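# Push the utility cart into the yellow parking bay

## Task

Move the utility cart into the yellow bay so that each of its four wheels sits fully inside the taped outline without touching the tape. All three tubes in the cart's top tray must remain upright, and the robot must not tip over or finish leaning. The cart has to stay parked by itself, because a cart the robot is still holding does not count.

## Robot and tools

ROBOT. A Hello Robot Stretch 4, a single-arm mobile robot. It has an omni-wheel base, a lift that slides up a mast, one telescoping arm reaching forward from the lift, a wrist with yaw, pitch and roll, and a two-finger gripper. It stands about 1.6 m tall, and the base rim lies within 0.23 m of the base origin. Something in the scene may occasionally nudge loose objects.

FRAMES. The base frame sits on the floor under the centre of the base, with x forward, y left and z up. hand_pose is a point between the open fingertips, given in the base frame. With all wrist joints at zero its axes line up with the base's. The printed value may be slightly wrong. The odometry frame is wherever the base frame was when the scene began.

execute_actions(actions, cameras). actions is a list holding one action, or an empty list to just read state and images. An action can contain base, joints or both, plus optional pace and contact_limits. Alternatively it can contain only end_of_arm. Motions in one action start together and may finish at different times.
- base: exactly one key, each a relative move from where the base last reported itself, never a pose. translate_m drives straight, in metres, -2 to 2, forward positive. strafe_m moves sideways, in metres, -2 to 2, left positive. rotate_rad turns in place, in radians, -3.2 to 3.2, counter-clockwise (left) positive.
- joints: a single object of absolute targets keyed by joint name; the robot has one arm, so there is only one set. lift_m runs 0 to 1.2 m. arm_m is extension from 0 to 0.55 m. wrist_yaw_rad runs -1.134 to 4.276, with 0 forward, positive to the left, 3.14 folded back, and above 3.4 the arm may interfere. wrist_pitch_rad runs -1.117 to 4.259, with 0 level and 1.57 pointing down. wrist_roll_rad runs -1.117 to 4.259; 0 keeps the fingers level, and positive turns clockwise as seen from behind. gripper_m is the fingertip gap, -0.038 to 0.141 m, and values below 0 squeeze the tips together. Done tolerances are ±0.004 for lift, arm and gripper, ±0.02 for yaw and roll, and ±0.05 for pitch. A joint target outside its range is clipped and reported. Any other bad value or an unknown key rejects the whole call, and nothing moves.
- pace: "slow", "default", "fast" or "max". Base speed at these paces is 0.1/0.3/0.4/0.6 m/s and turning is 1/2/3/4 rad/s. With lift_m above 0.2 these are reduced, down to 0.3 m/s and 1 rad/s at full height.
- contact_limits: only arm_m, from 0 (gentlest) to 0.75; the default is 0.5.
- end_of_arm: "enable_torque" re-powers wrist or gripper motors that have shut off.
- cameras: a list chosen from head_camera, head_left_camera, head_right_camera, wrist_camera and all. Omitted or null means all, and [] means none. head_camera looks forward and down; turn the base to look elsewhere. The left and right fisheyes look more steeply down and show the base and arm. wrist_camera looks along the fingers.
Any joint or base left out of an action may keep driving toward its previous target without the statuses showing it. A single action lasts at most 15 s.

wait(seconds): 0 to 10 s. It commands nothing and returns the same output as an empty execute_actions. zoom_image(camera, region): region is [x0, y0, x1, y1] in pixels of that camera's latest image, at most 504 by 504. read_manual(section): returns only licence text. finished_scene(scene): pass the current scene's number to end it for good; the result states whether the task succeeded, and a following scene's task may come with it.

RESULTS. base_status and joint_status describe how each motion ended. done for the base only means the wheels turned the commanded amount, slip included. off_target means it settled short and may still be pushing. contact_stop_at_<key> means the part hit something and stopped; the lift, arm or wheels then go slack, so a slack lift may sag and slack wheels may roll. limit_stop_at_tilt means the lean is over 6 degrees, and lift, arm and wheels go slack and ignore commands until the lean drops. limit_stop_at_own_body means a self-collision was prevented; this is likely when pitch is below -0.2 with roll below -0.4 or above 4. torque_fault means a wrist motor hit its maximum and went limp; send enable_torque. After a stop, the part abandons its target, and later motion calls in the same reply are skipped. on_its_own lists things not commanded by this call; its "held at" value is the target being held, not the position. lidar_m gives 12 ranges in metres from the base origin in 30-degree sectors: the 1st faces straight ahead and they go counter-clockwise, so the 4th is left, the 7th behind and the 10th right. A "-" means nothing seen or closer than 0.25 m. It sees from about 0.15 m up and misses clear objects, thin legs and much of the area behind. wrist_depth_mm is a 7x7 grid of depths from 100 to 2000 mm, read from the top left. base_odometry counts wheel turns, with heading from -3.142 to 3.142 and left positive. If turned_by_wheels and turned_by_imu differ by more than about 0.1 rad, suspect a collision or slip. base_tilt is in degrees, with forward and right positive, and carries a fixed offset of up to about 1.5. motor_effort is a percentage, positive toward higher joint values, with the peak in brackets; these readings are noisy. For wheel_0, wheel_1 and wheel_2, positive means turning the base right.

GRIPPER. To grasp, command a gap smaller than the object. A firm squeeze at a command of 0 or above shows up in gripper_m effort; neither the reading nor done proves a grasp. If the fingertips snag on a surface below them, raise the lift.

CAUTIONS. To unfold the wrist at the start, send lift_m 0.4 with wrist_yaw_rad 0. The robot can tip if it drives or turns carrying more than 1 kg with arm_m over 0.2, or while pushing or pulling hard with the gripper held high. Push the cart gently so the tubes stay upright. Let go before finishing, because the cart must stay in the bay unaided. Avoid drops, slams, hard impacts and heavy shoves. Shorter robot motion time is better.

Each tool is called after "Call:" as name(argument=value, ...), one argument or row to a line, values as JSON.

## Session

Call:
execute_actions(
  actions=[],
)

Scene clock: 0.00 s.
base_odometry: x=+0.000 y=+0.000 heading=+0.000 (m, m, rad; odometry frame)
turned_by_wheels: +0.000 (rad since the last result)
turned_by_imu: +0.000 (rad since the last result)
base_tilt: forward=+0.4 right=+0.8 (deg)
lidar_m: 1.98 1.75 1.66 1.72 0.70 0.65 0.67 0.92 2.06 2.15 0.93 0.75
base_status: not commanded
joint_positions: lift_m=+0.211 arm_m=+0.002 wrist_yaw_rad=+3.196 wrist_pitch_rad=-0.008 wrist_roll_rad=-0.007 gripper_m=+0.057
joint_status: not commanded
motor_effort: lift_m=+19 arm_m=-1 wrist_yaw_rad=-1 wrist_pitch_rad=-7 wrist_roll_rad=+1 gripper_m=-3 wheel_0=+0 wheel_1=+0 wheel_2=+0 (%)
hand_pose: x=-0.1195 y=+0.0717 z=+0.3917 quat_wxyz=(-0.027, +0.004, -0.004, +1.000) (m; base frame)
wrist_depth_mm: - 138 138 1008 991 946 878 / - - 136 1366 1430 1336 1229 / - 111 136 1708 1576 1397 1229 / 138 134 160 1708 1537 1366 1229 / 212 - - 1756 1537 1366 1229 / 221 1499 198 1499 1430 1336 1229 / 224 904 1025 155 960 1138 1160
pictures: head_camera, head_left_camera, head_right_camera, wrist_camera
Images, in order (width x height): head_camera 420x560, head_left_camera 420x672, head_right_camera 420x672, wrist_camera 616x392.

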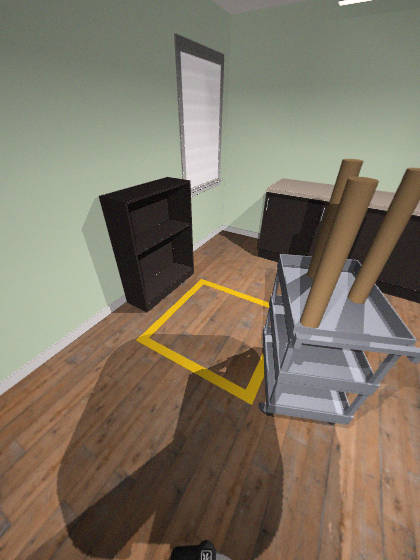

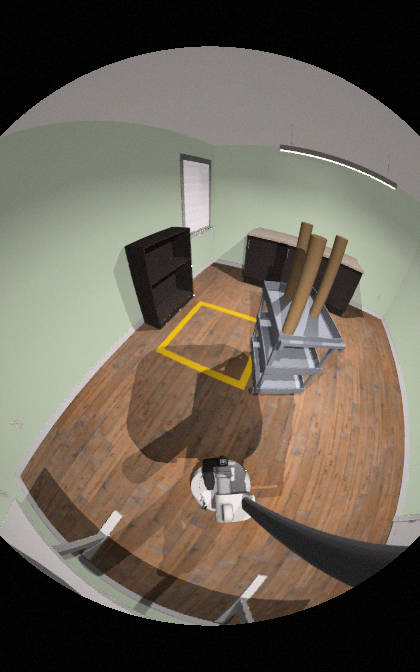

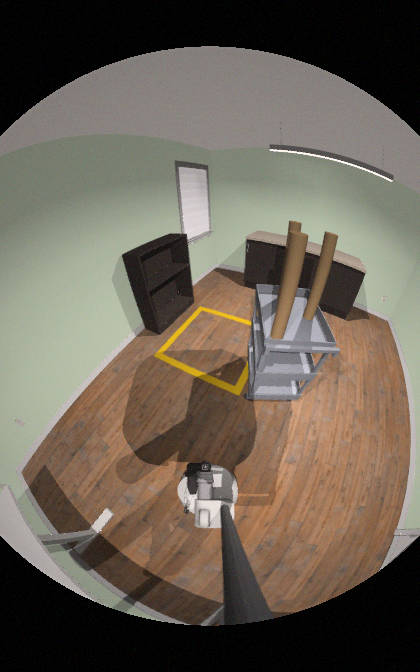

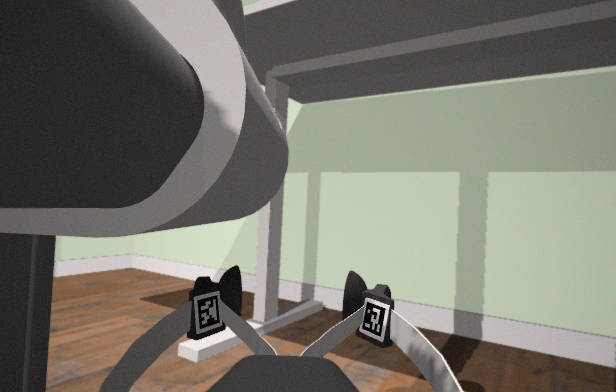

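Call:
zoom_image(
  camera="head_camera",
  region=[120,230,420,460],
)

Region (120, 230, 420, 460) of head_camera's 420x560 image, scaled by 1.680, with more detail than that image has; it fills the top 386 rows of this view, and the rest is white.

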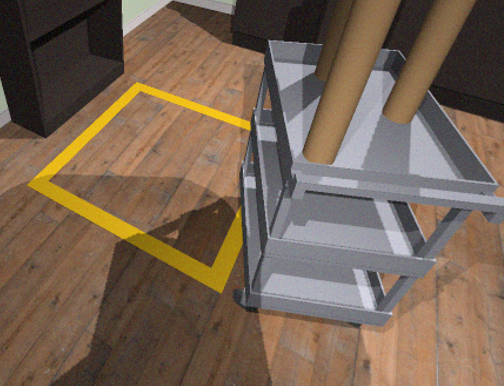

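Call:
execute_actions(
  actions=[
    {"base":{"strafe_m":-0.82},"joints":{"lift_m":0.676,"wrist_yaw_rad":0,"gripper_m":0.08,"wrist_roll_rad":1.57}},
  ],
  cameras=[],
)

Call:
execute_actions(
  actions=[
    {"base":{"rotate_rad":0.49}},
  ],
)

Scene clock: 18.47 s.
base_odometry: x=+0.000 y=-0.820 heading=+0.000 (m, m, rad; odometry frame)
turned_by_wheels: +0.000 (rad since the last result)
turned_by_imu: +0.002 (rad since the last result)
base_tilt: forward=+0.4 right=+0.8 (deg)
lidar_m: 0.62 0.65 2.38 1.55 1.13 1.06 1.91 1.42 1.34 1.41 1.88 2.26
base_status: done
joint_positions: lift_m=+0.676 arm_m=+0.002 wrist_yaw_rad=+0.000 wrist_pitch_rad=-0.008 wrist_roll_rad=+1.570 gripper_m=+0.080
joint_status: all done
motor_effort: lift_m=+20(23) arm_m=-1(1) wrist_yaw_rad=+0(6) wrist_pitch_rad=-7(7) wrist_roll_rad=+2(8) gripper_m=-4(3) wheel_0=-1(8) wheel_1=+2(8) wheel_2=+0(0) (%)
hand_pose: x=+0.4618 y=-0.0874 z=+0.8564 quat_wxyz=(+0.707, +0.707, -0.003, +0.003) (m; base frame)
wrist_depth_mm: - - - 1863 1863 1863 1255 / - - - - - 1756 1229 / - - - - - 1756 1205 / - - - - - 1708 1182 / - - - - - 1499 1078 / 741 750 212 615 214 715 917 / - - - 150 469 480 469
pictures: none
No camera images: the call's "cameras" was empty. Leave "cameras" out to get every camera's image.

Scene clock: 19.73 s.
base_odometry: x=+0.000 y=-0.820 heading=+0.490 (m, m, rad; odometry frame)
turned_by_wheels: +0.490 (rad since the last result)
turned_by_imu: +0.482 (rad since the last result)
base_tilt: forward=+0.5 right=+0.8 (deg)
lidar_m: 0.66 2.38 1.61 1.13 1.06 1.87 1.40 1.36 1.40 1.86 2.25 0.63
base_status: done
joint_positions: lift_m=+0.676 arm_m=+0.002 wrist_yaw_rad=+0.000 wrist_pitch_rad=-0.008 wrist_roll_rad=+1.570 gripper_m=+0.080
joint_status: not commanded
motor_effort: lift_m=+20(20) arm_m=-1(1) wrist_yaw_rad=+2(0) wrist_pitch_rad=-7(7) wrist_roll_rad=+1(1) gripper_m=+3(2) wheel_0=-1(5) wheel_1=-1(7) wheel_2=-2(7) (%)
hand_pose: x=+0.4618 y=-0.0874 z=+0.8564 quat_wxyz=(+0.707, +0.707, -0.003, +0.003) (m; base frame)
wrist_depth_mm: 668 668 - 609 - 809 904 / - 904 917 379 418 691 424 / - - - 449 1138 768 473 / - - - 496 - 778 496 / 647 640 654 564 - 750 580 / - - 213 640 214 654 1060 / - - - 150 - 1537 1160
pictures: head_camera, head_left_camera, head_right_camera, wrist_camera
Images, in order (width x height): head_camera 420x560, head_left_camera 420x672, head_right_camera 420x672, wrist_camera 616x392.

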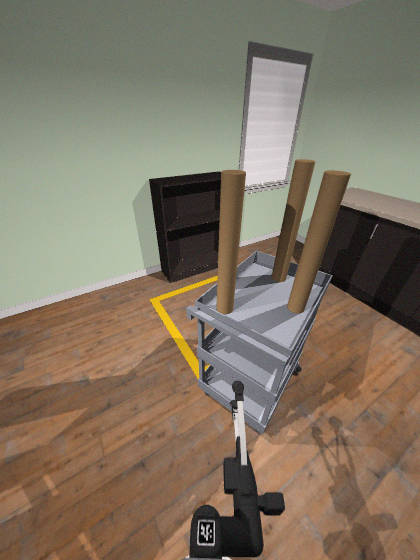

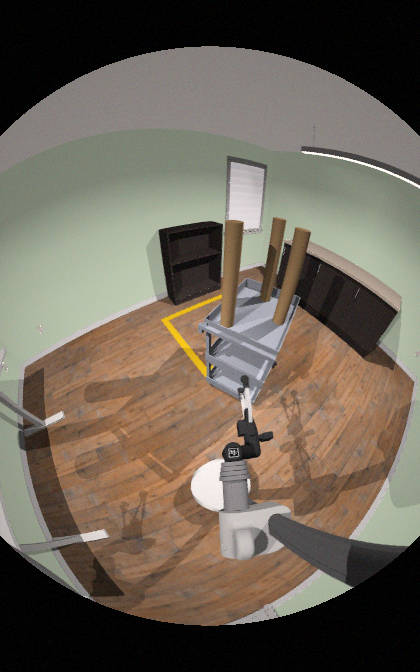

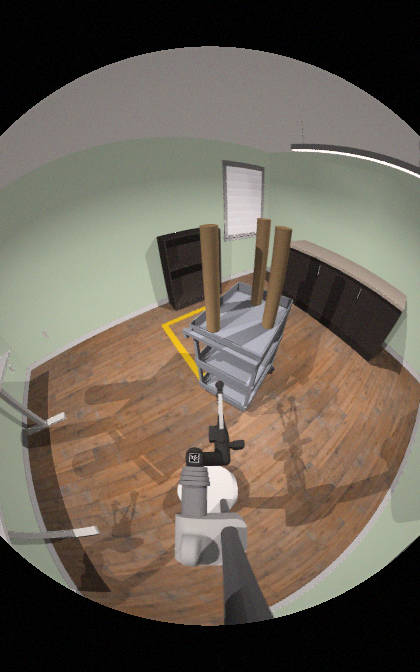

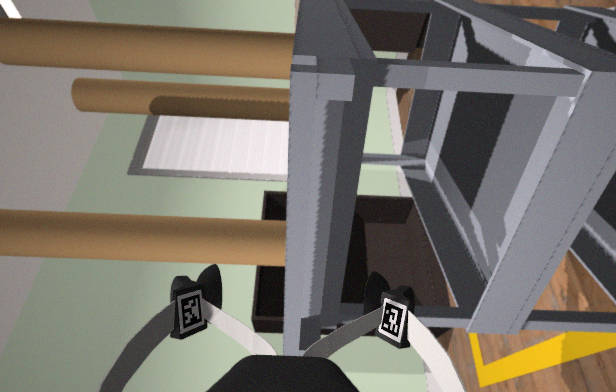

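Call:
execute_actions(
  actions=[
    {"base":{"translate_m":0.22},"joints":{"lift_m":0.672}},
  ],
  cameras=["wrist_camera","head_camera"],
)

Scene clock: 24.87 s.
base_odometry: x=+0.194 y=-0.717 heading=+0.490 (m, m, rad; odometry frame)
turned_by_wheels: +0.000 (rad since the last result)
turned_by_imu: +0.002 (rad since the last result)
base_tilt: forward=+0.5 right=+0.6 (deg)
lidar_m: 0.51 2.14 2.26 1.24 1.18 1.22 1.62 1.54 1.58 2.07 2.14 0.43
base_status: done
joint_positions: lift_m=+0.672 arm_m=+0.002 wrist_yaw_rad=+0.000 wrist_pitch_rad=-0.008 wrist_roll_rad=+1.570 gripper_m=+0.080
joint_status: all done
motor_effort: lift_m=+17(20) arm_m=-1(1) wrist_yaw_rad=+2(2) wrist_pitch_rad=-7(7) wrist_roll_rad=+1(1) gripper_m=-3(3) wheel_0=+1(5) wheel_1=+2(6) wheel_2=-1(10) (%)
hand_pose: x=+0.4618 y=-0.0874 z=+0.8526 quat_wxyz=(+0.707, +0.707, -0.003, +0.003) (m; base frame)
wrist_depth_mm: - 707 - 158 211 750 539 / 707 715 699 172 229 788 535 / - - - 188 255 768 535 / - - - 211 289 732 525 / 418 421 427 236 - 661 525 / - - 212 330 214 1661 512 / 1921 1863 1921 150 433 439 436
pictures: head_camera, wrist_camera
Images, in order (width x height): head_camera 420x560, wrist_camera 616x392.

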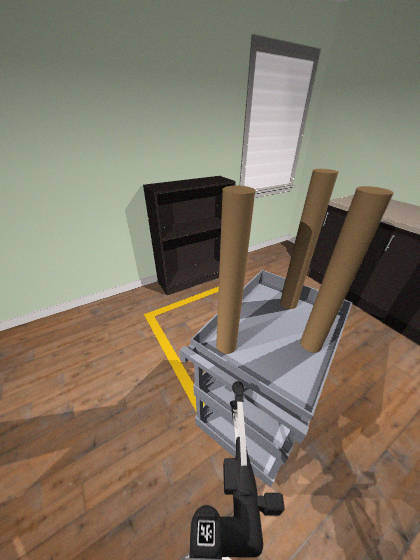

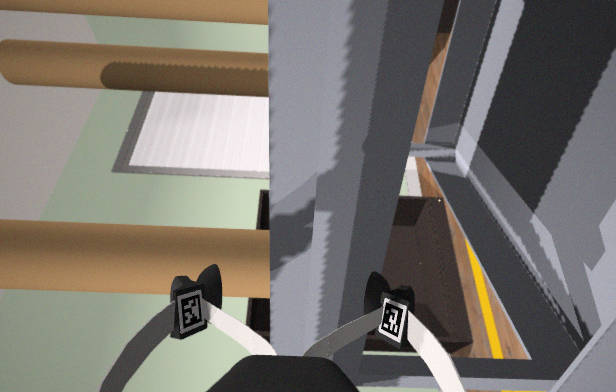

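Call:
execute_actions(
  actions=[
    {"joints":{"arm_m":0.04}},
  ],
  cameras=[],
)

Call:
execute_actions(
  actions=[
    {"joints":{"gripper_m":0.0}},
  ],
  cameras=["wrist_camera","head_camera"],
)

Call:
execute_actions(
  actions=[
    {"base":{"strafe_m":-0.3},"pace":"slow"},
  ],
  cameras=["wrist_camera","head_camera"],
)

Scene clock: 29.93 s.
base_odometry: x=+0.194 y=-0.717 heading=+0.490 (m, m, rad; odometry frame)
turned_by_wheels: +0.000 (rad since the last result)
turned_by_imu: +0.002 (rad since the last result)
base_tilt: forward=+0.5 right=+0.7 (deg)
lidar_m: 0.53 2.15 2.28 1.25 1.19 1.22 1.63 1.54 1.59 2.07 2.13 0.43
base_status: not commanded
joint_positions: lift_m=+0.672 arm_m=+0.039 wrist_yaw_rad=+0.000 wrist_pitch_rad=-0.008 wrist_roll_rad=+1.570 gripper_m=+0.080
joint_status: all done
motor_effort: lift_m=+17(17) arm_m=+5(2) wrist_yaw_rad=+1(1) wrist_pitch_rad=-7(7) wrist_roll_rad=+1(2) gripper_m=-2(3) wheel_0=+2(2) wheel_1=+2(2) wheel_2=-2(1) (%)
hand_pose: x=+0.4985 y=-0.0874 z=+0.8526 quat_wxyz=(+0.707, +0.707, -0.003, +0.003) (m; base frame)
wrist_depth_mm: - - - 128 183 723 539 / - 683 676 141 198 778 539 / - - - 154 217 759 530 / - - - 174 245 715 525 / 384 387 392 195 281 654 521 / 1921 392 213 222 213 1661 512 / 1921 1808 1983 151 392 1397 452
pictures: none
No camera images: the call's "cameras" was empty. Leave "cameras" out to get every camera's image.

Scene clock: 31.53 s.
base_odometry: x=+0.194 y=-0.717 heading=+0.490 (m, m, rad; odometry frame)
turned_by_wheels: +0.000 (rad since the last result)
turned_by_imu: +0.001 (rad since the last result)
base_tilt: forward=+0.5 right=+0.7 (deg)
lidar_m: 0.52 2.14 2.24 1.25 1.18 1.22 1.63 1.55 1.59 2.10 2.14 0.41
base_status: not commanded
joint_positions: lift_m=+0.672 arm_m=+0.040 wrist_yaw_rad=+0.001 wrist_pitch_rad=-0.011 wrist_roll_rad=+1.570 gripper_m=+0.000
joint_status: all done
motor_effort: lift_m=+17(17) arm_m=+3(5) wrist_yaw_rad=-2(2) wrist_pitch_rad=+1(6) wrist_roll_rad=+2(1) gripper_m=-15(13) wheel_0=+2(2) wheel_1=+2(2) wheel_2=-1(1) (%)
hand_pose: x=+0.4990 y=-0.0872 z=+0.8534 quat_wxyz=(+0.707, +0.707, -0.003, +0.004) (m; base frame)
wrist_depth_mm: - - - 124 179 715 544 / - 691 668 135 196 741 544 / - - - 150 213 768 539 / - - - 166 240 723 530 / 379 384 389 190 273 1618 525 / 1921 384 189 204 296 1708 504 / 1863 1808 1863 221 349 1366 455
pictures: head_camera, wrist_camera
Images, in order (width x height): head_camera 420x560, wrist_camera 616x392.

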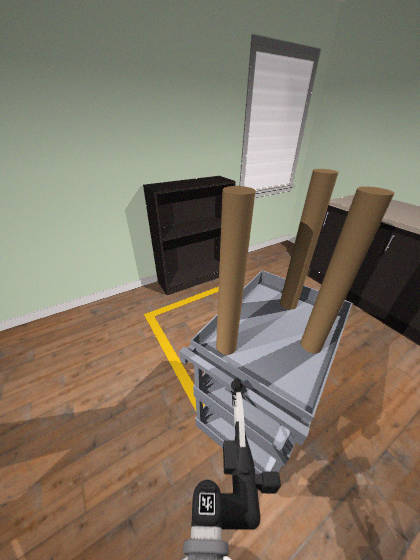

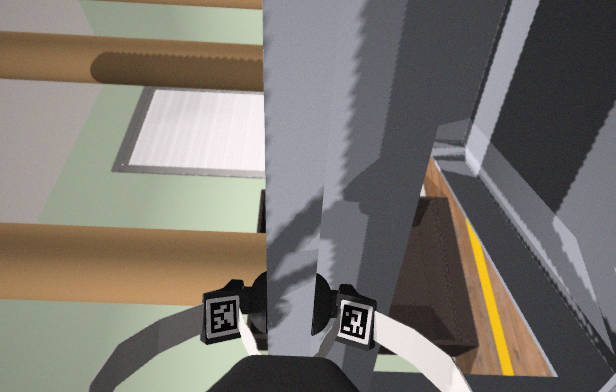

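Scene clock: 35.67 s.
base_odometry: x=+0.335 y=-0.981 heading=+0.490 (m, m, rad; odometry frame)
turned_by_wheels: +0.000 (rad since the last result)
turned_by_imu: +0.002 (rad since the last result)
base_tilt: forward=+0.5 right=+0.7 (deg)
lidar_m: 0.48 0.53 2.44 1.52 1.44 2.07 1.46 1.38 1.43 1.87 1.88 0.47
base_status: done
joint_positions: lift_m=+0.672 arm_m=+0.040 wrist_yaw_rad=+0.004 wrist_pitch_rad=-0.011 wrist_roll_rad=+1.570 gripper_m=+0.000
joint_status: not commanded
motor_effort: lift_m=+17(17) arm_m=+3(3) wrist_yaw_rad=-9(21) wrist_pitch_rad=+2(2) wrist_roll_rad=+0(1) gripper_m=-16(12) wheel_0=+5(11) wheel_1=+0(6) wheel_2=+0(0) (%)
hand_pose: x=+0.4992 y=-0.0863 z=+0.8535 quat_wxyz=(+0.707, +0.707, -0.003, +0.005) (m; base frame)
wrist_depth_mm: - - - 183 239 1708 1098 / 512 521 521 187 245 768 535 / - - - 191 252 788 539 / 741 723 732 254 257 759 535 / - - - 201 265 750 525 / - - 190 204 267 699 521 / 347 345 349 206 274 621 512
pictures: head_camera, wrist_camera
Images, in order (width x height): head_camera 420x560, wrist_camera 616x392.

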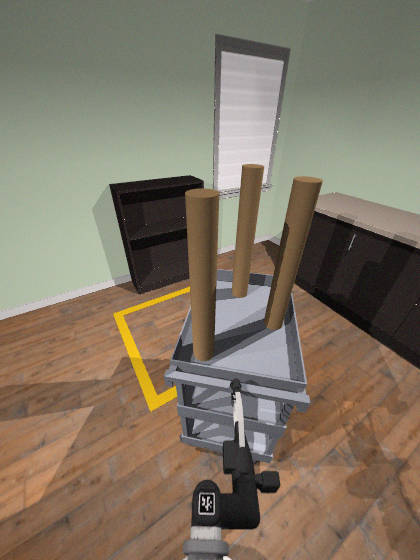

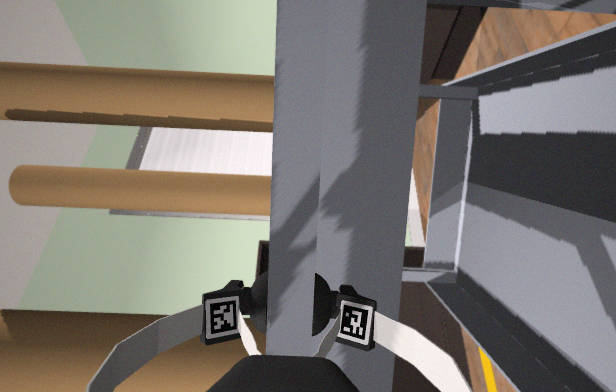

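Call:
execute_actions(
  actions=[
    {"base":{"strafe_m":-0.53},"pace":"slow"},
  ],
  cameras=["wrist_camera","head_camera","head_left_camera"],
)

Scene clock: 53.27 s.
base_odometry: x=+0.585 y=-1.449 heading=+0.491 (m, m, rad; odometry frame)
turned_by_wheels: +0.000 (rad since the last result)
turned_by_imu: +0.005 (rad since the last result)
base_tilt: forward=+0.4 right=+0.7 (deg)
lidar_m: 0.36 0.36 2.72 1.97 1.90 1.66 1.15 1.09 1.13 1.49 1.43 0.56
base_status: done
joint_positions: lift_m=+0.672 arm_m=+0.040 wrist_yaw_rad=+0.006 wrist_pitch_rad=-0.011 wrist_roll_rad=+1.570 gripper_m=+0.000
joint_status: not commanded
on_its_own: wrist_yaw_rad is at rest, and its effort (-14) is outside its rest range (-13 to +13)
motor_effort: lift_m=+17(17) arm_m=+3(3) wrist_yaw_rad=-14(19) wrist_pitch_rad=+2(3) wrist_roll_rad=+1(2) gripper_m=-18(20) wheel_0=+4(9) wheel_1=+0(6) wheel_2=+2(1) (%)
hand_pose: x=+0.4994 y=-0.0858 z=+0.8535 quat_wxyz=(+0.707, +0.707, -0.002, +0.006) (m; base frame)
wrist_depth_mm: - - - 1366 1308 1336 1229 / - - - 338 1499 1537 1205 / - - - 355 387 394 399 / - - - 312 - 1708 488 / - - - 282 - 683 521 / 554 554 190 204 278 723 521 / - - - 190 240 691 521
pictures: head_camera, head_left_camera, wrist_camera
Images, in order (width x height): head_camera 420x560, head_left_camera 420x672, wrist_camera 616x392.

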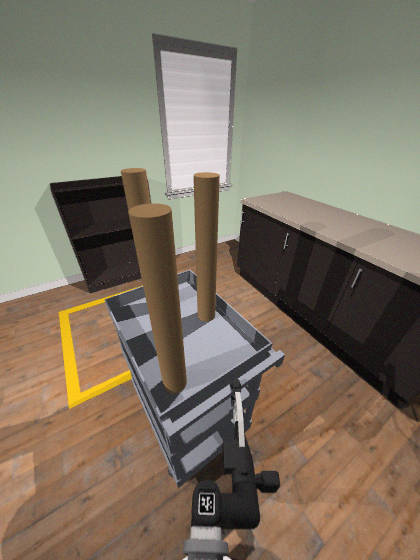

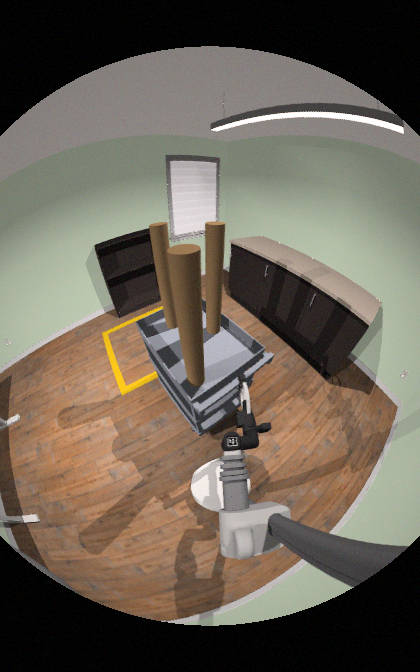

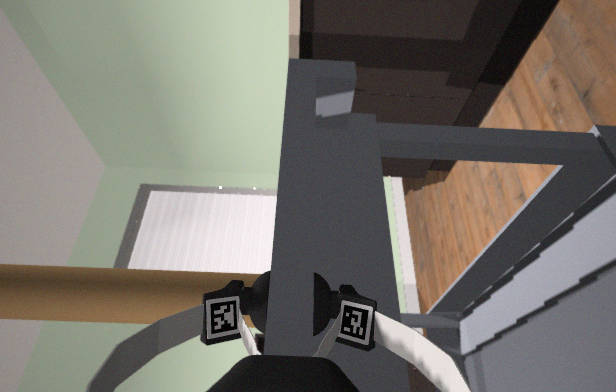

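Call:
execute_actions(
  actions=[
    {"joints":{"gripper_m":0.08}},
  ],
  cameras=[],
)

Call:
execute_actions(
  actions=[
    {"base":{"translate_m":-0.12}},
  ],
  cameras=[],
)

Call:
execute_actions(
  actions=[
    {"base":{"strafe_m":-0.404}},
  ],
  cameras=[],
)

Call:
execute_actions(
  actions=[
    {"base":{"rotate_rad":0.61}},
  ],
  cameras=["wrist_camera","head_camera"],
)

Scene clock: 68.00 s.
base_odometry: x=+0.585 y=-1.449 heading=+0.491 (m, m, rad; odometry frame)
turned_by_wheels: +0.000 (rad since the last result)
turned_by_imu: +0.002 (rad since the last result)
base_tilt: forward=+0.4 right=+0.8 (deg)
lidar_m: 0.37 0.36 2.73 1.99 1.90 1.65 1.15 1.08 1.12 1.50 1.43 0.54
base_status: not commanded
joint_positions: lift_m=+0.672 arm_m=+0.040 wrist_yaw_rad=+0.000 wrist_pitch_rad=-0.008 wrist_roll_rad=+1.570 gripper_m=+0.080
joint_status: all done
motor_effort: lift_m=+17(17) arm_m=+3(3) wrist_yaw_rad=+0(14) wrist_pitch_rad=-6(6) wrist_roll_rad=+1(2) gripper_m=+0(12) wheel_0=+3(4) wheel_1=+0(0) wheel_2=+2(2) (%)
hand_pose: x=+0.4989 y=-0.0873 z=+0.8527 quat_wxyz=(+0.707, +0.707, -0.003, +0.003) (m; base frame)
wrist_depth_mm: - - 1983 1336 1336 1336 1205 / - - - 340 1537 1537 1205 / - - - 357 392 399 399 / - - - 317 - 1661 484 / - - - 238 - 676 525 / 554 559 213 215 213 715 517 / - - - 151 249 683 517
pictures: none
No camera images: the call's "cameras" was empty. Leave "cameras" out to get every camera's image.

Scene clock: 69.67 s.
base_odometry: x=+0.479 y=-1.505 heading=+0.490 (m, m, rad; odometry frame)
turned_by_wheels: +0.000 (rad since the last result)
turned_by_imu: +0.000 (rad since the last result)
base_tilt: forward=+0.5 right=+0.7 (deg)
lidar_m: 0.48 0.53 2.82 1.94 1.86 1.51 1.05 0.98 1.03 1.34 1.50 0.71
base_status: done
joint_positions: lift_m=+0.672 arm_m=+0.040 wrist_yaw_rad=+0.000 wrist_pitch_rad=-0.008 wrist_roll_rad=+1.570 gripper_m=+0.080
joint_status: not commanded
motor_effort: lift_m=+17(17) arm_m=+3(3) wrist_yaw_rad=+0(1) wrist_pitch_rad=-6(6) wrist_roll_rad=+1(1) gripper_m=-2(2) wheel_0=-1(6) wheel_1=-2(5) wheel_2=-1(8) (%)
hand_pose: x=+0.4989 y=-0.0874 z=+0.8527 quat_wxyz=(+0.707, +0.707, -0.003, +0.003) (m; base frame)
wrist_depth_mm: - - - 1430 1366 1430 1182 / - - - 1576 1618 1576 1205 / - - - 492 1756 1499 1098 / - - - 455 - 627 480 / - - - 402 - 715 442 / - 683 213 364 214 732 530 / - 741 - 150 891 683 512
pictures: none
No camera images: the call's "cameras" was empty. Leave "cameras" out to get every camera's image.

Scene clock: 72.33 s.
base_odometry: x=+0.669 y=-1.861 heading=+0.490 (m, m, rad; odometry frame)
turned_by_wheels: +0.000 (rad since the last result)
turned_by_imu: +0.001 (rad since the last result)
base_tilt: forward=+0.5 right=+0.9 (deg)
lidar_m: 0.73 0.65 0.66 2.27 2.23 1.18 0.82 0.76 0.79 1.05 1.63 1.19
base_status: done
joint_positions: lift_m=+0.672 arm_m=+0.040 wrist_yaw_rad=+0.000 wrist_pitch_rad=-0.008 wrist_roll_rad=+1.570 gripper_m=+0.080
joint_status: not commanded
motor_effort: lift_m=+17(17) arm_m=+3(3) wrist_yaw_rad=+3(0) wrist_pitch_rad=-7(6) wrist_roll_rad=+2(1) gripper_m=-6(0) wheel_0=+0(9) wheel_1=+1(7) wheel_2=-1(1) (%)
hand_pose: x=+0.4989 y=-0.0874 z=+0.8527 quat_wxyz=(+0.707, +0.707, -0.003, +0.003) (m; base frame)
wrist_depth_mm: 1756 1661 1661 1008 991 976 1008 / - - 1983 1138 1138 1160 1160 / - - - 1366 1397 1430 1205 / - - - 1708 1708 1576 1182 / - - - - - 1708 1182 / - - 213 - 214 1708 1160 / - - - 151 - 1537 1138
pictures: none
No camera images: the call's "cameras" was empty. Leave "cameras" out to get every camera's image.

Scene clock: 73.73 s.
base_odometry: x=+0.669 y=-1.861 heading=+1.100 (m, m, rad; odometry frame)
turned_by_wheels: +0.610 (rad since the last result)
turned_by_imu: +0.600 (rad since the last result)
base_tilt: forward=+0.5 right=+0.9 (deg)
lidar_m: 0.67 3.12 2.21 2.28 1.07 0.77 0.76 0.81 1.14 1.21 1.22 0.70
base_status: done
joint_positions: lift_m=+0.672 arm_m=+0.040 wrist_yaw_rad=+0.000 wrist_pitch_rad=-0.008 wrist_roll_rad=+1.570 gripper_m=+0.080
joint_status: not commanded
motor_effort: lift_m=+17(17) arm_m=+3(3) wrist_yaw_rad=+5(2) wrist_pitch_rad=-6(6) wrist_roll_rad=+1(1) gripper_m=-2(2) wheel_0=-2(6) wheel_1=-1(6) wheel_2=-1(7) (%)
hand_pose: x=+0.4989 y=-0.0874 z=+0.8526 quat_wxyz=(+0.707, +0.707, -0.003, +0.003) (m; base frame)
wrist_depth_mm: - - - - - 1808 1229 / - - - 477 504 1537 1078 / 750 768 - 473 - 732 480 / - - - 469 - 759 477 / - - - 466 - 741 477 / 530 539 213 462 213 741 473 / - 530 535 150 - 654 473
pictures: head_camera, wrist_camera
Images, in order (width x height): head_camera 420x560, wrist_camera 616x392.

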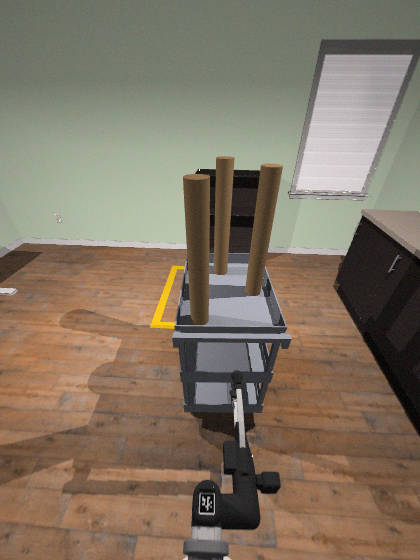

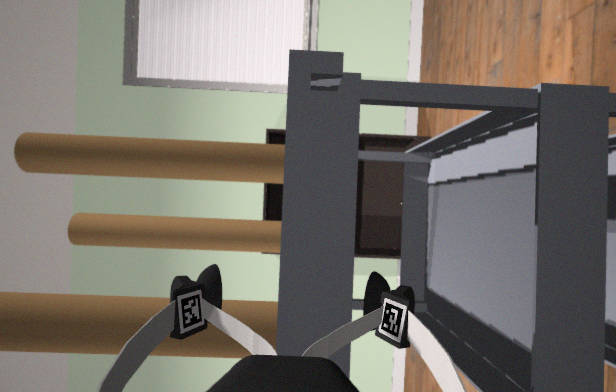

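Call:
execute_actions(
  actions=[
    {"base":{"translate_m":0.185}},
  ],
  cameras=[],
)

Call:
execute_actions(
  actions=[
    {"joints":{"gripper_m":0.0}},
  ],
  cameras=["wrist_camera"],
)

Call:
execute_actions(
  actions=[
    {"base":{"translate_m":0.7},"pace":"slow"},
  ],
)

Scene clock: 80.13 s.
base_odometry: x=+0.753 y=-1.697 heading=+1.100 (m, m, rad; odometry frame)
turned_by_wheels: +0.000 (rad since the last result)
turned_by_imu: +0.002 (rad since the last result)
base_tilt: forward=+0.5 right=+0.7 (deg)
lidar_m: 0.47 0.48 2.22 2.17 1.31 1.00 0.96 1.02 1.42 1.18 1.22 0.51
base_status: done
joint_positions: lift_m=+0.672 arm_m=+0.040 wrist_yaw_rad=+0.000 wrist_pitch_rad=-0.008 wrist_roll_rad=+1.570 gripper_m=+0.080
joint_status: not commanded
motor_effort: lift_m=+18(17) arm_m=+3(3) wrist_yaw_rad=+3(2) wrist_pitch_rad=-6(7) wrist_roll_rad=+1(1) gripper_m=-6(4) wheel_0=+0(6) wheel_1=+0(6) wheel_2=+0(10) (%)
hand_pose: x=+0.4989 y=-0.0874 z=+0.8526 quat_wxyz=(+0.707, +0.707, -0.003, +0.003) (m; base frame)
wrist_depth_mm: - - - 226 287 298 298 / - - - 286 287 1756 504 / 554 564 569 282 285 715 530 / - - - 282 904 759 530 / 750 750 759 220 878 741 521 / - - 212 220 213 732 512 / 351 343 362 150 279 647 517
pictures: none
No camera images: the call's "cameras" was empty. Leave "cameras" out to get every camera's image.

Scene clock: 81.73 s.
base_odometry: x=+0.753 y=-1.697 heading=+1.100 (m, m, rad; odometry frame)
turned_by_wheels: +0.000 (rad since the last result)
turned_by_imu: +0.001 (rad since the last result)
base_tilt: forward=+0.6 right=+0.6 (deg)
lidar_m: 0.47 0.49 2.22 2.20 1.33 0.98 0.96 1.00 1.43 1.18 1.24 0.51
base_status: not commanded
joint_positions: lift_m=+0.672 arm_m=+0.040 wrist_yaw_rad=+0.002 wrist_pitch_rad=-0.011 wrist_roll_rad=+1.570 gripper_m=+0.000
joint_status: all done
motor_effort: lift_m=+18(18) arm_m=+3(3) wrist_yaw_rad=-2(6) wrist_pitch_rad=+2(7) wrist_roll_rad=+1(1) gripper_m=-14(19) wheel_0=+0(1) wheel_1=+0(0) wheel_2=+0(1) (%)
hand_pose: x=+0.4991 y=-0.0869 z=+0.8534 quat_wxyz=(+0.707, +0.707, -0.003, +0.004) (m; base frame)
wrist_depth_mm: - - - 220 283 290 291 / - - - 219 282 1756 504 / 559 559 564 278 281 723 535 / - - - 277 278 759 530 / 741 750 750 277 278 750 530 / - - 190 215 276 741 525 / 351 340 353 214 273 661 521
pictures: wrist_camera
Images, in order (width x height): wrist_camera 616x392.

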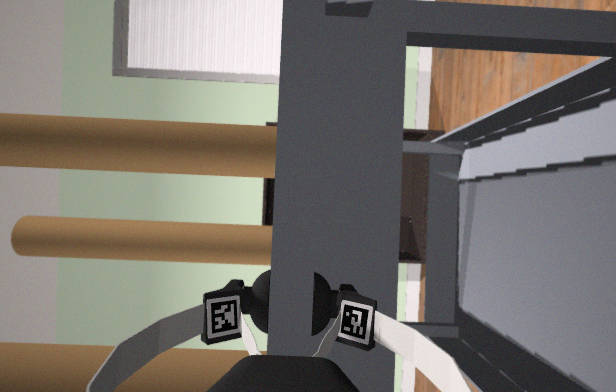

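Scene clock: 90.03 s.
base_odometry: x=+1.071 y=-1.073 heading=+1.099 (m, m, rad; odometry frame)
turned_by_wheels: +0.000 (rad since the last result)
turned_by_imu: +0.002 (rad since the last result)
base_tilt: forward=+0.4 right=+0.6 (deg)
lidar_m: 0.48 0.55 2.17 2.12 2.26 1.73 1.65 1.75 1.23 1.19 1.26 0.50
base_status: done
joint_positions: lift_m=+0.672 arm_m=+0.040 wrist_yaw_rad=-0.004 wrist_pitch_rad=-0.011 wrist_roll_rad=+1.570 gripper_m=+0.000
joint_status: not commanded
on_its_own: wrist_yaw_rad is at rest, and its effort (+14) is outside its rest range (-13 to +13)
motor_effort: lift_m=+18(17) arm_m=+3(3) wrist_yaw_rad=+14(15) wrist_pitch_rad=+2(3) wrist_roll_rad=+2(1) gripper_m=-15(14) wheel_0=+0(6) wheel_1=+2(5) wheel_2=-5(11) (%)
hand_pose: x=+0.4986 y=-0.0886 z=+0.8535 quat_wxyz=(+0.707, +0.707, -0.005, +0.003) (m; base frame)
wrist_depth_mm: 1756 1756 1808 196 255 1576 439 / 525 535 554 200 258 809 525 / 1808 1808 1708 259 263 768 535 / 741 741 750 265 270 768 530 / 1808 1808 1808 211 274 759 525 / 1756 1808 190 213 276 715 521 / 349 351 353 216 283 621 521
pictures: head_camera, head_left_camera, head_right_camera, wrist_camera
Images, in order (width x height): head_camera 420x560, head_left_camera 420x672, head_right_camera 420x672, wrist_camera 616x392.

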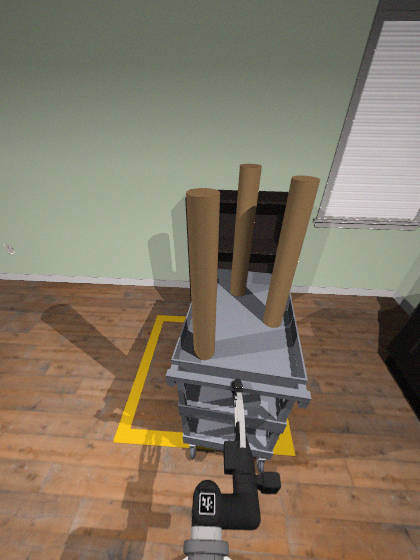

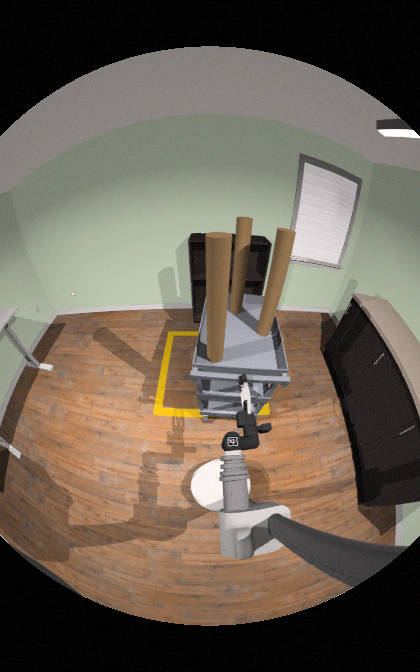

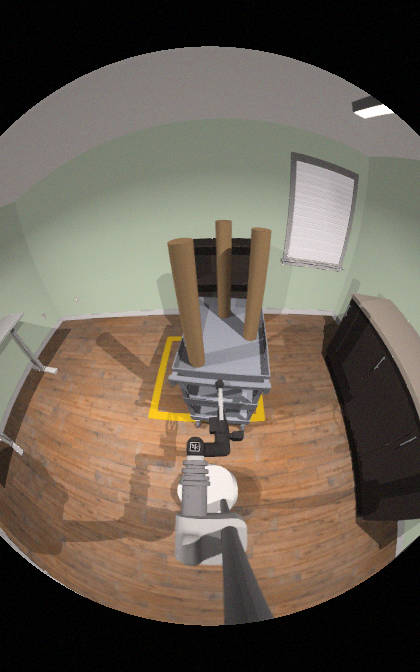

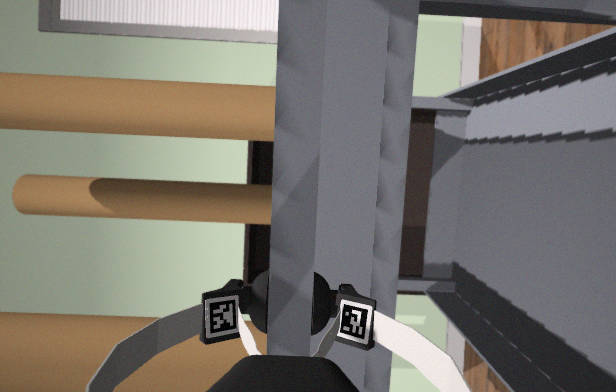

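Call:
execute_actions(
  actions=[
    {"base":{"strafe_m":-0.2},"pace":"slow"},
  ],
  cameras=["head_camera"],
)

Call:
execute_actions(
  actions=[
    {"base":{"translate_m":0.3},"pace":"slow"},
  ],
  cameras=["head_camera"],
)

Call:
execute_actions(
  actions=[
    {"base":{"strafe_m":0.17},"pace":"slow"},
  ],
)

Scene clock: 98.67 s.
base_odometry: x=+1.249 y=-1.164 heading=+1.100 (m, m, rad; odometry frame)
turned_by_wheels: +0.000 (rad since the last result)
turned_by_imu: +0.003 (rad since the last result)
base_tilt: forward=+0.5 right=+0.8 (deg)
lidar_m: 0.45 0.46 2.40 2.32 2.28 1.73 1.66 1.76 1.02 0.99 1.06 0.51
base_status: done
joint_positions: lift_m=+0.672 arm_m=+0.040 wrist_yaw_rad=+0.005 wrist_pitch_rad=-0.011 wrist_roll_rad=+1.570 gripper_m=+0.000
joint_status: not commanded
motor_effort: lift_m=+17(17) arm_m=+3(2) wrist_yaw_rad=-13(17) wrist_pitch_rad=+2(3) wrist_roll_rad=+1(1) gripper_m=-17(20) wheel_0=+3(9) wheel_1=+0(5) wheel_2=+0(6) (%)
hand_pose: x=+0.4993 y=-0.0860 z=+0.8535 quat_wxyz=(+0.707, +0.707, -0.002, +0.006) (m; base frame)
wrist_depth_mm: 1708 1808 1756 260 315 1537 1205 / 1756 1808 1756 297 304 1537 449 / 1808 1808 1808 290 298 1576 521 / 574 574 574 283 290 759 525 / 1756 1808 1756 276 283 768 530 / 1808 750 189 212 274 741 521 / 1863 345 1808 209 265 691 521
pictures: head_camera
Images, in order (width x height): head_camera 420x560.

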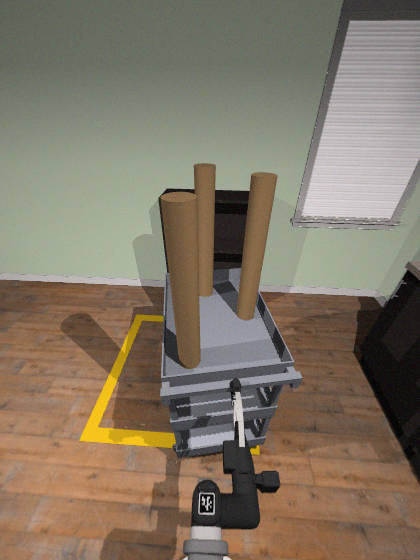

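Scene clock: 102.93 s.
base_odometry: x=+1.385 y=-0.897 heading=+1.100 (m, m, rad; odometry frame)
turned_by_wheels: +0.000 (rad since the last result)
turned_by_imu: +0.001 (rad since the last result)
base_tilt: forward=+0.5 right=+0.8 (deg)
lidar_m: 0.46 0.47 2.36 2.31 2.69 2.05 1.97 2.06 1.04 1.02 1.09 0.50
base_status: done
joint_positions: lift_m=+0.672 arm_m=+0.040 wrist_yaw_rad=-0.004 wrist_pitch_rad=-0.011 wrist_roll_rad=+1.570 gripper_m=+0.000
joint_status: not commanded
on_its_own: wrist_yaw_rad is at rest, and its effort (+14) is outside its rest range (-13 to +13)
motor_effort: lift_m=+17(18) arm_m=+3(3) wrist_yaw_rad=+14(16) wrist_pitch_rad=+3(2) wrist_roll_rad=+2(1) gripper_m=-10(16) wheel_0=+2(6) wheel_1=+1(6) wheel_2=-5(10) (%)
hand_pose: x=+0.4985 y=-0.0886 z=+0.8535 quat_wxyz=(+0.707, +0.707, -0.005, +0.002) (m; base frame)
wrist_depth_mm: 1499 1499 1499 236 303 310 1160 / 1499 1499 1499 232 297 1537 433 / 1464 1499 1430 285 293 788 525 / 1499 591 580 279 286 768 530 / 741 750 759 276 279 750 521 / 1499 1499 189 213 274 741 525 / 1537 340 778 209 266 691 517
pictures: head_camera
Images, in order (width x height): head_camera 420x560.

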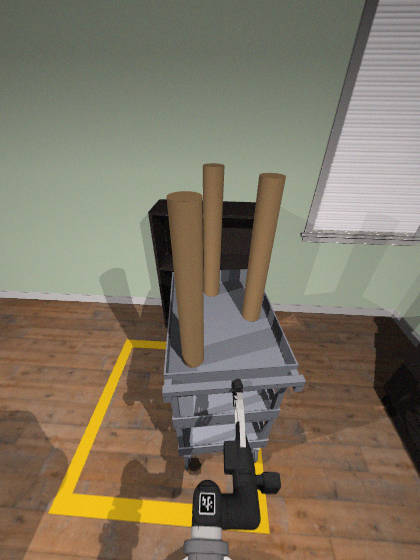

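Scene clock: 105.77 s.
base_odometry: x=+1.234 y=-0.820 heading=+1.099 (m, m, rad; odometry frame)
turned_by_wheels: +0.000 (rad since the last result)
turned_by_imu: +0.000 (rad since the last result)
base_tilt: forward=+0.4 right=+0.9 (deg)
lidar_m: 0.49 1.88 2.21 2.14 2.27 2.05 1.97 2.07 1.20 1.18 1.25 0.49
base_status: done
joint_positions: lift_m=+0.672 arm_m=+0.040 wrist_yaw_rad=-0.003 wrist_pitch_rad=-0.011 wrist_roll_rad=+1.570 gripper_m=+0.000
joint_status: not commanded
motor_effort: lift_m=+17(17) arm_m=+2(3) wrist_yaw_rad=+13(23) wrist_pitch_rad=+2(2) wrist_roll_rad=+1(1) gripper_m=-17(17) wheel_0=-4(9) wheel_1=+2(6) wheel_2=-1(4) (%)
hand_pose: x=+0.4986 y=-0.0884 z=+0.8535 quat_wxyz=(+0.707, +0.707, -0.005, +0.003) (m; base frame)
wrist_depth_mm: 1499 1499 1537 193 250 1499 466 / 525 530 535 198 255 778 530 / 1464 1464 1499 202 262 778 544 / 750 750 750 264 268 768 535 / 1499 1499 1537 211 274 768 530 / 1499 1576 189 213 278 707 521 / 353 353 359 216 285 634 512
pictures: head_camera, head_left_camera, head_right_camera, wrist_camera
Images, in order (width x height): head_camera 420x560, head_left_camera 420x672, head_right_camera 420x672, wrist_camera 616x392.

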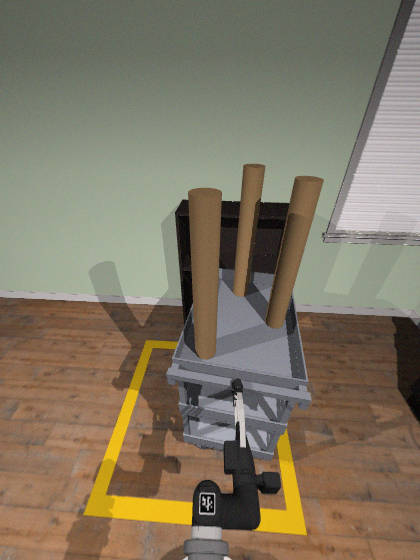

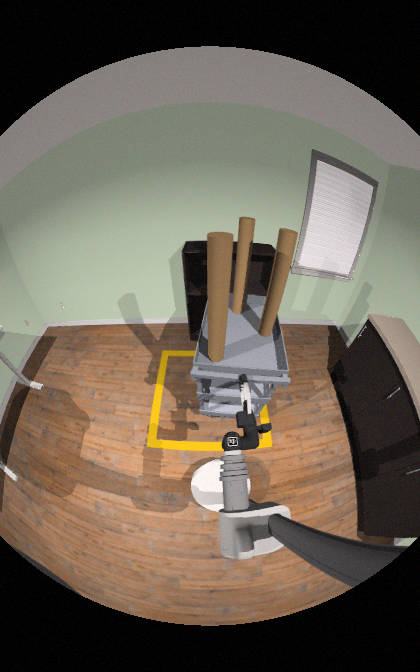

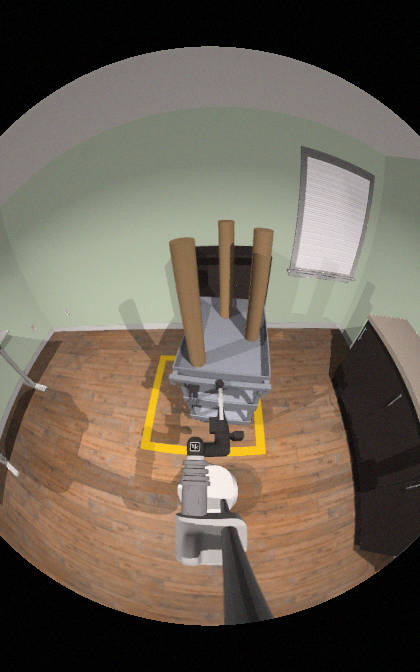

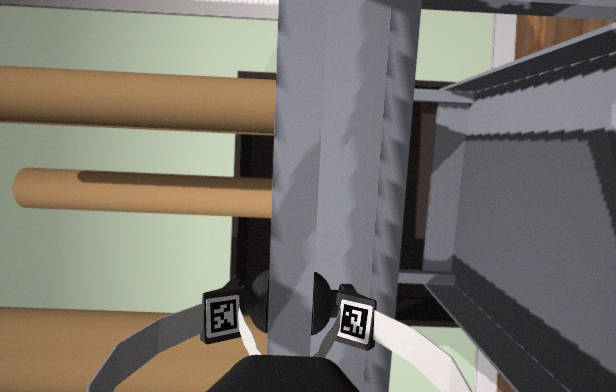

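Call:
execute_actions(
  actions=[
    {"joints":{"gripper_m":0.07}},
  ],
  cameras=[],
)

Call:
execute_actions(
  actions=[
    {"base":{"translate_m":-0.15},"joints":{"arm_m":0}},
  ],
  cameras=[],
)

Call:
execute_actions(
  actions=[
    {"base":{"strafe_m":-0.55}},
  ],
  cameras=["head_camera","head_right_camera"],
)

Call:
zoom_image(
  camera="head_camera",
  region=[40,280,300,520],
)

Scene clock: 112.80 s.
base_odometry: x=+1.234 y=-0.820 heading=+1.099 (m, m, rad; odometry frame)
turned_by_wheels: +0.000 (rad since the last result)
turned_by_imu: +0.002 (rad since the last result)
base_tilt: forward=+0.4 right=+0.8 (deg)
lidar_m: 0.50 0.53 2.19 2.13 2.25 2.04 1.95 2.06 1.22 1.19 1.26 0.49
base_status: not commanded
joint_positions: lift_m=+0.672 arm_m=+0.040 wrist_yaw_rad=+0.000 wrist_pitch_rad=-0.008 wrist_roll_rad=+1.570 gripper_m=+0.070
joint_status: all done
motor_effort: lift_m=+18(17) arm_m=+2(2) wrist_yaw_rad=+3(13) wrist_pitch_rad=-6(6) wrist_roll_rad=+1(0) gripper_m=-2(13) wheel_0=-3(3) wheel_1=+2(2) wheel_2=-1(1) (%)
hand_pose: x=+0.4989 y=-0.0875 z=+0.8527 quat_wxyz=(+0.707, +0.707, -0.003, +0.003) (m; base frame)
wrist_depth_mm: 1499 1499 1499 196 252 1499 477 / 525 530 530 255 259 778 525 / 1499 1499 1336 260 265 768 530 / 750 750 750 208 272 759 530 / 1499 1499 1537 214 277 750 521 / 389 1499 198 218 216 691 512 / 355 355 357 151 289 627 508
pictures: none
No camera images: the call's "cameras" was empty. Leave "cameras" out to get every camera's image.

Scene clock: 114.63 s.
base_odometry: x=+1.166 y=-0.953 heading=+1.099 (m, m, rad; odometry frame)
turned_by_wheels: +0.000 (rad since the last result)
turned_by_imu: +0.000 (rad since the last result)
base_tilt: forward=+0.4 right=+0.8 (deg)
lidar_m: 0.63 2.04 2.22 2.16 2.48 1.88 1.82 1.92 1.21 1.16 1.25 0.65
base_status: done
joint_positions: lift_m=+0.672 arm_m=+0.003 wrist_yaw_rad=+0.000 wrist_pitch_rad=-0.008 wrist_roll_rad=+1.570 gripper_m=+0.070
joint_status: all done
joint sent to its limit — the command would take arm_m past its lower limit, so that joint was sent only as far as its limit.
motor_effort: lift_m=+17(17) arm_m=-5(7) wrist_yaw_rad=+1(4) wrist_pitch_rad=-7(6) wrist_roll_rad=+2(1) gripper_m=-2(3) wheel_0=-1(6) wheel_1=+0(6) wheel_2=+1(10) (%)
hand_pose: x=+0.4624 y=-0.0874 z=+0.8526 quat_wxyz=(+0.707, +0.707, -0.003, +0.003) (m; base frame)
wrist_depth_mm: 1618 1661 1708 1708 1708 1661 1229 / 1618 1661 1708 436 445 683 449 / 1708 723 715 445 1060 768 459 / 1708 960 946 455 1078 759 466 / 1708 1708 1708 462 1098 750 477 / 544 539 198 480 215 732 480 / 1756 1756 1708 151 1756 621 496
pictures: none
No camera images: the call's "cameras" was empty. Leave "cameras" out to get every camera's image.

Scene clock: 117.80 s.
base_odometry: x=+1.656 y=-1.203 heading=+1.099 (m, m, rad; odometry frame)
turned_by_wheels: +0.000 (rad since the last result)
turned_by_imu: +0.000 (rad since the last result)
base_tilt: forward=+0.4 right=+0.8 (deg)
lidar_m: 0.85 0.66 0.96 2.71 2.54 1.90 1.84 0.82 0.64 0.60 0.66 0.96
base_status: done
joint_positions: lift_m=+0.672 arm_m=+0.003 wrist_yaw_rad=+0.000 wrist_pitch_rad=-0.008 wrist_roll_rad=+1.570 gripper_m=+0.070
joint_status: not commanded
motor_effort: lift_m=+17(17) arm_m=-5(5) wrist_yaw_rad=+2(2) wrist_pitch_rad=-6(6) wrist_roll_rad=+2(1) gripper_m=-2(0) wheel_0=-1(9) wheel_1=+0(9) wheel_2=+1(2) (%)
hand_pose: x=+0.4624 y=-0.0874 z=+0.8526 quat_wxyz=(+0.707, +0.707, -0.003, +0.003) (m; base frame)
wrist_depth_mm: 1708 1661 1661 1756 1708 1661 1229 / 1661 1661 1661 1661 1661 1708 1205 / 1708 1661 1708 1661 1708 1661 1182 / 1661 1661 1708 1708 1708 1708 1229 / 1708 1661 1661 1661 1708 1537 1182 / 1661 1708 198 1618 216 1397 1078 / 1708 723 1661 151 1708 1078 946
pictures: head_camera, head_right_camera
Images, in order (width x height): head_camera 420x560, head_right_camera 420x672.

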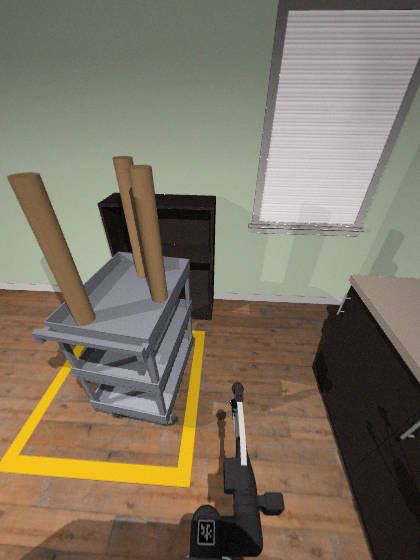

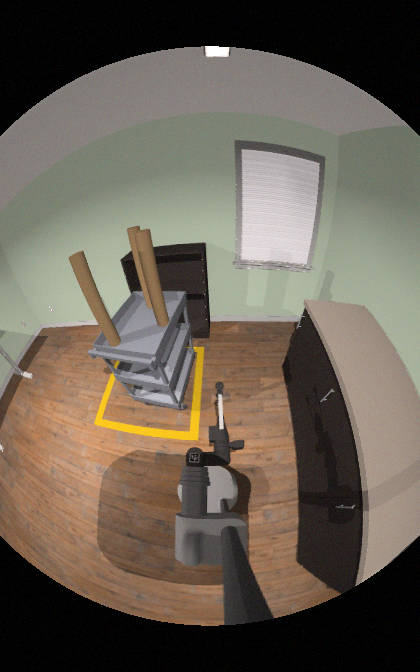

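Region (40, 280, 300, 520) of head_camera's 420x560 image, scaled by 1.938, with more detail than that image has; it fills the top 465 rows of this view, and the rest is white.

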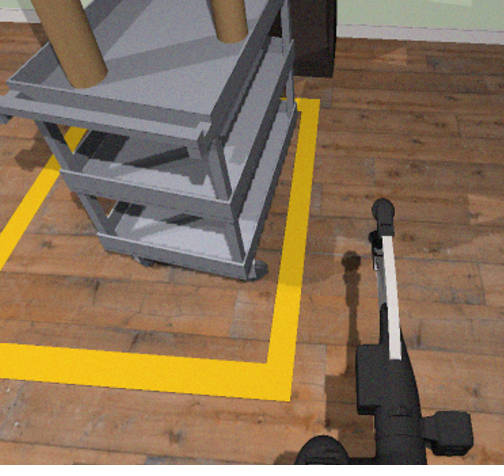

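Call:
finished_scene(
  scene=2,
)

The scene is finished: the task was done.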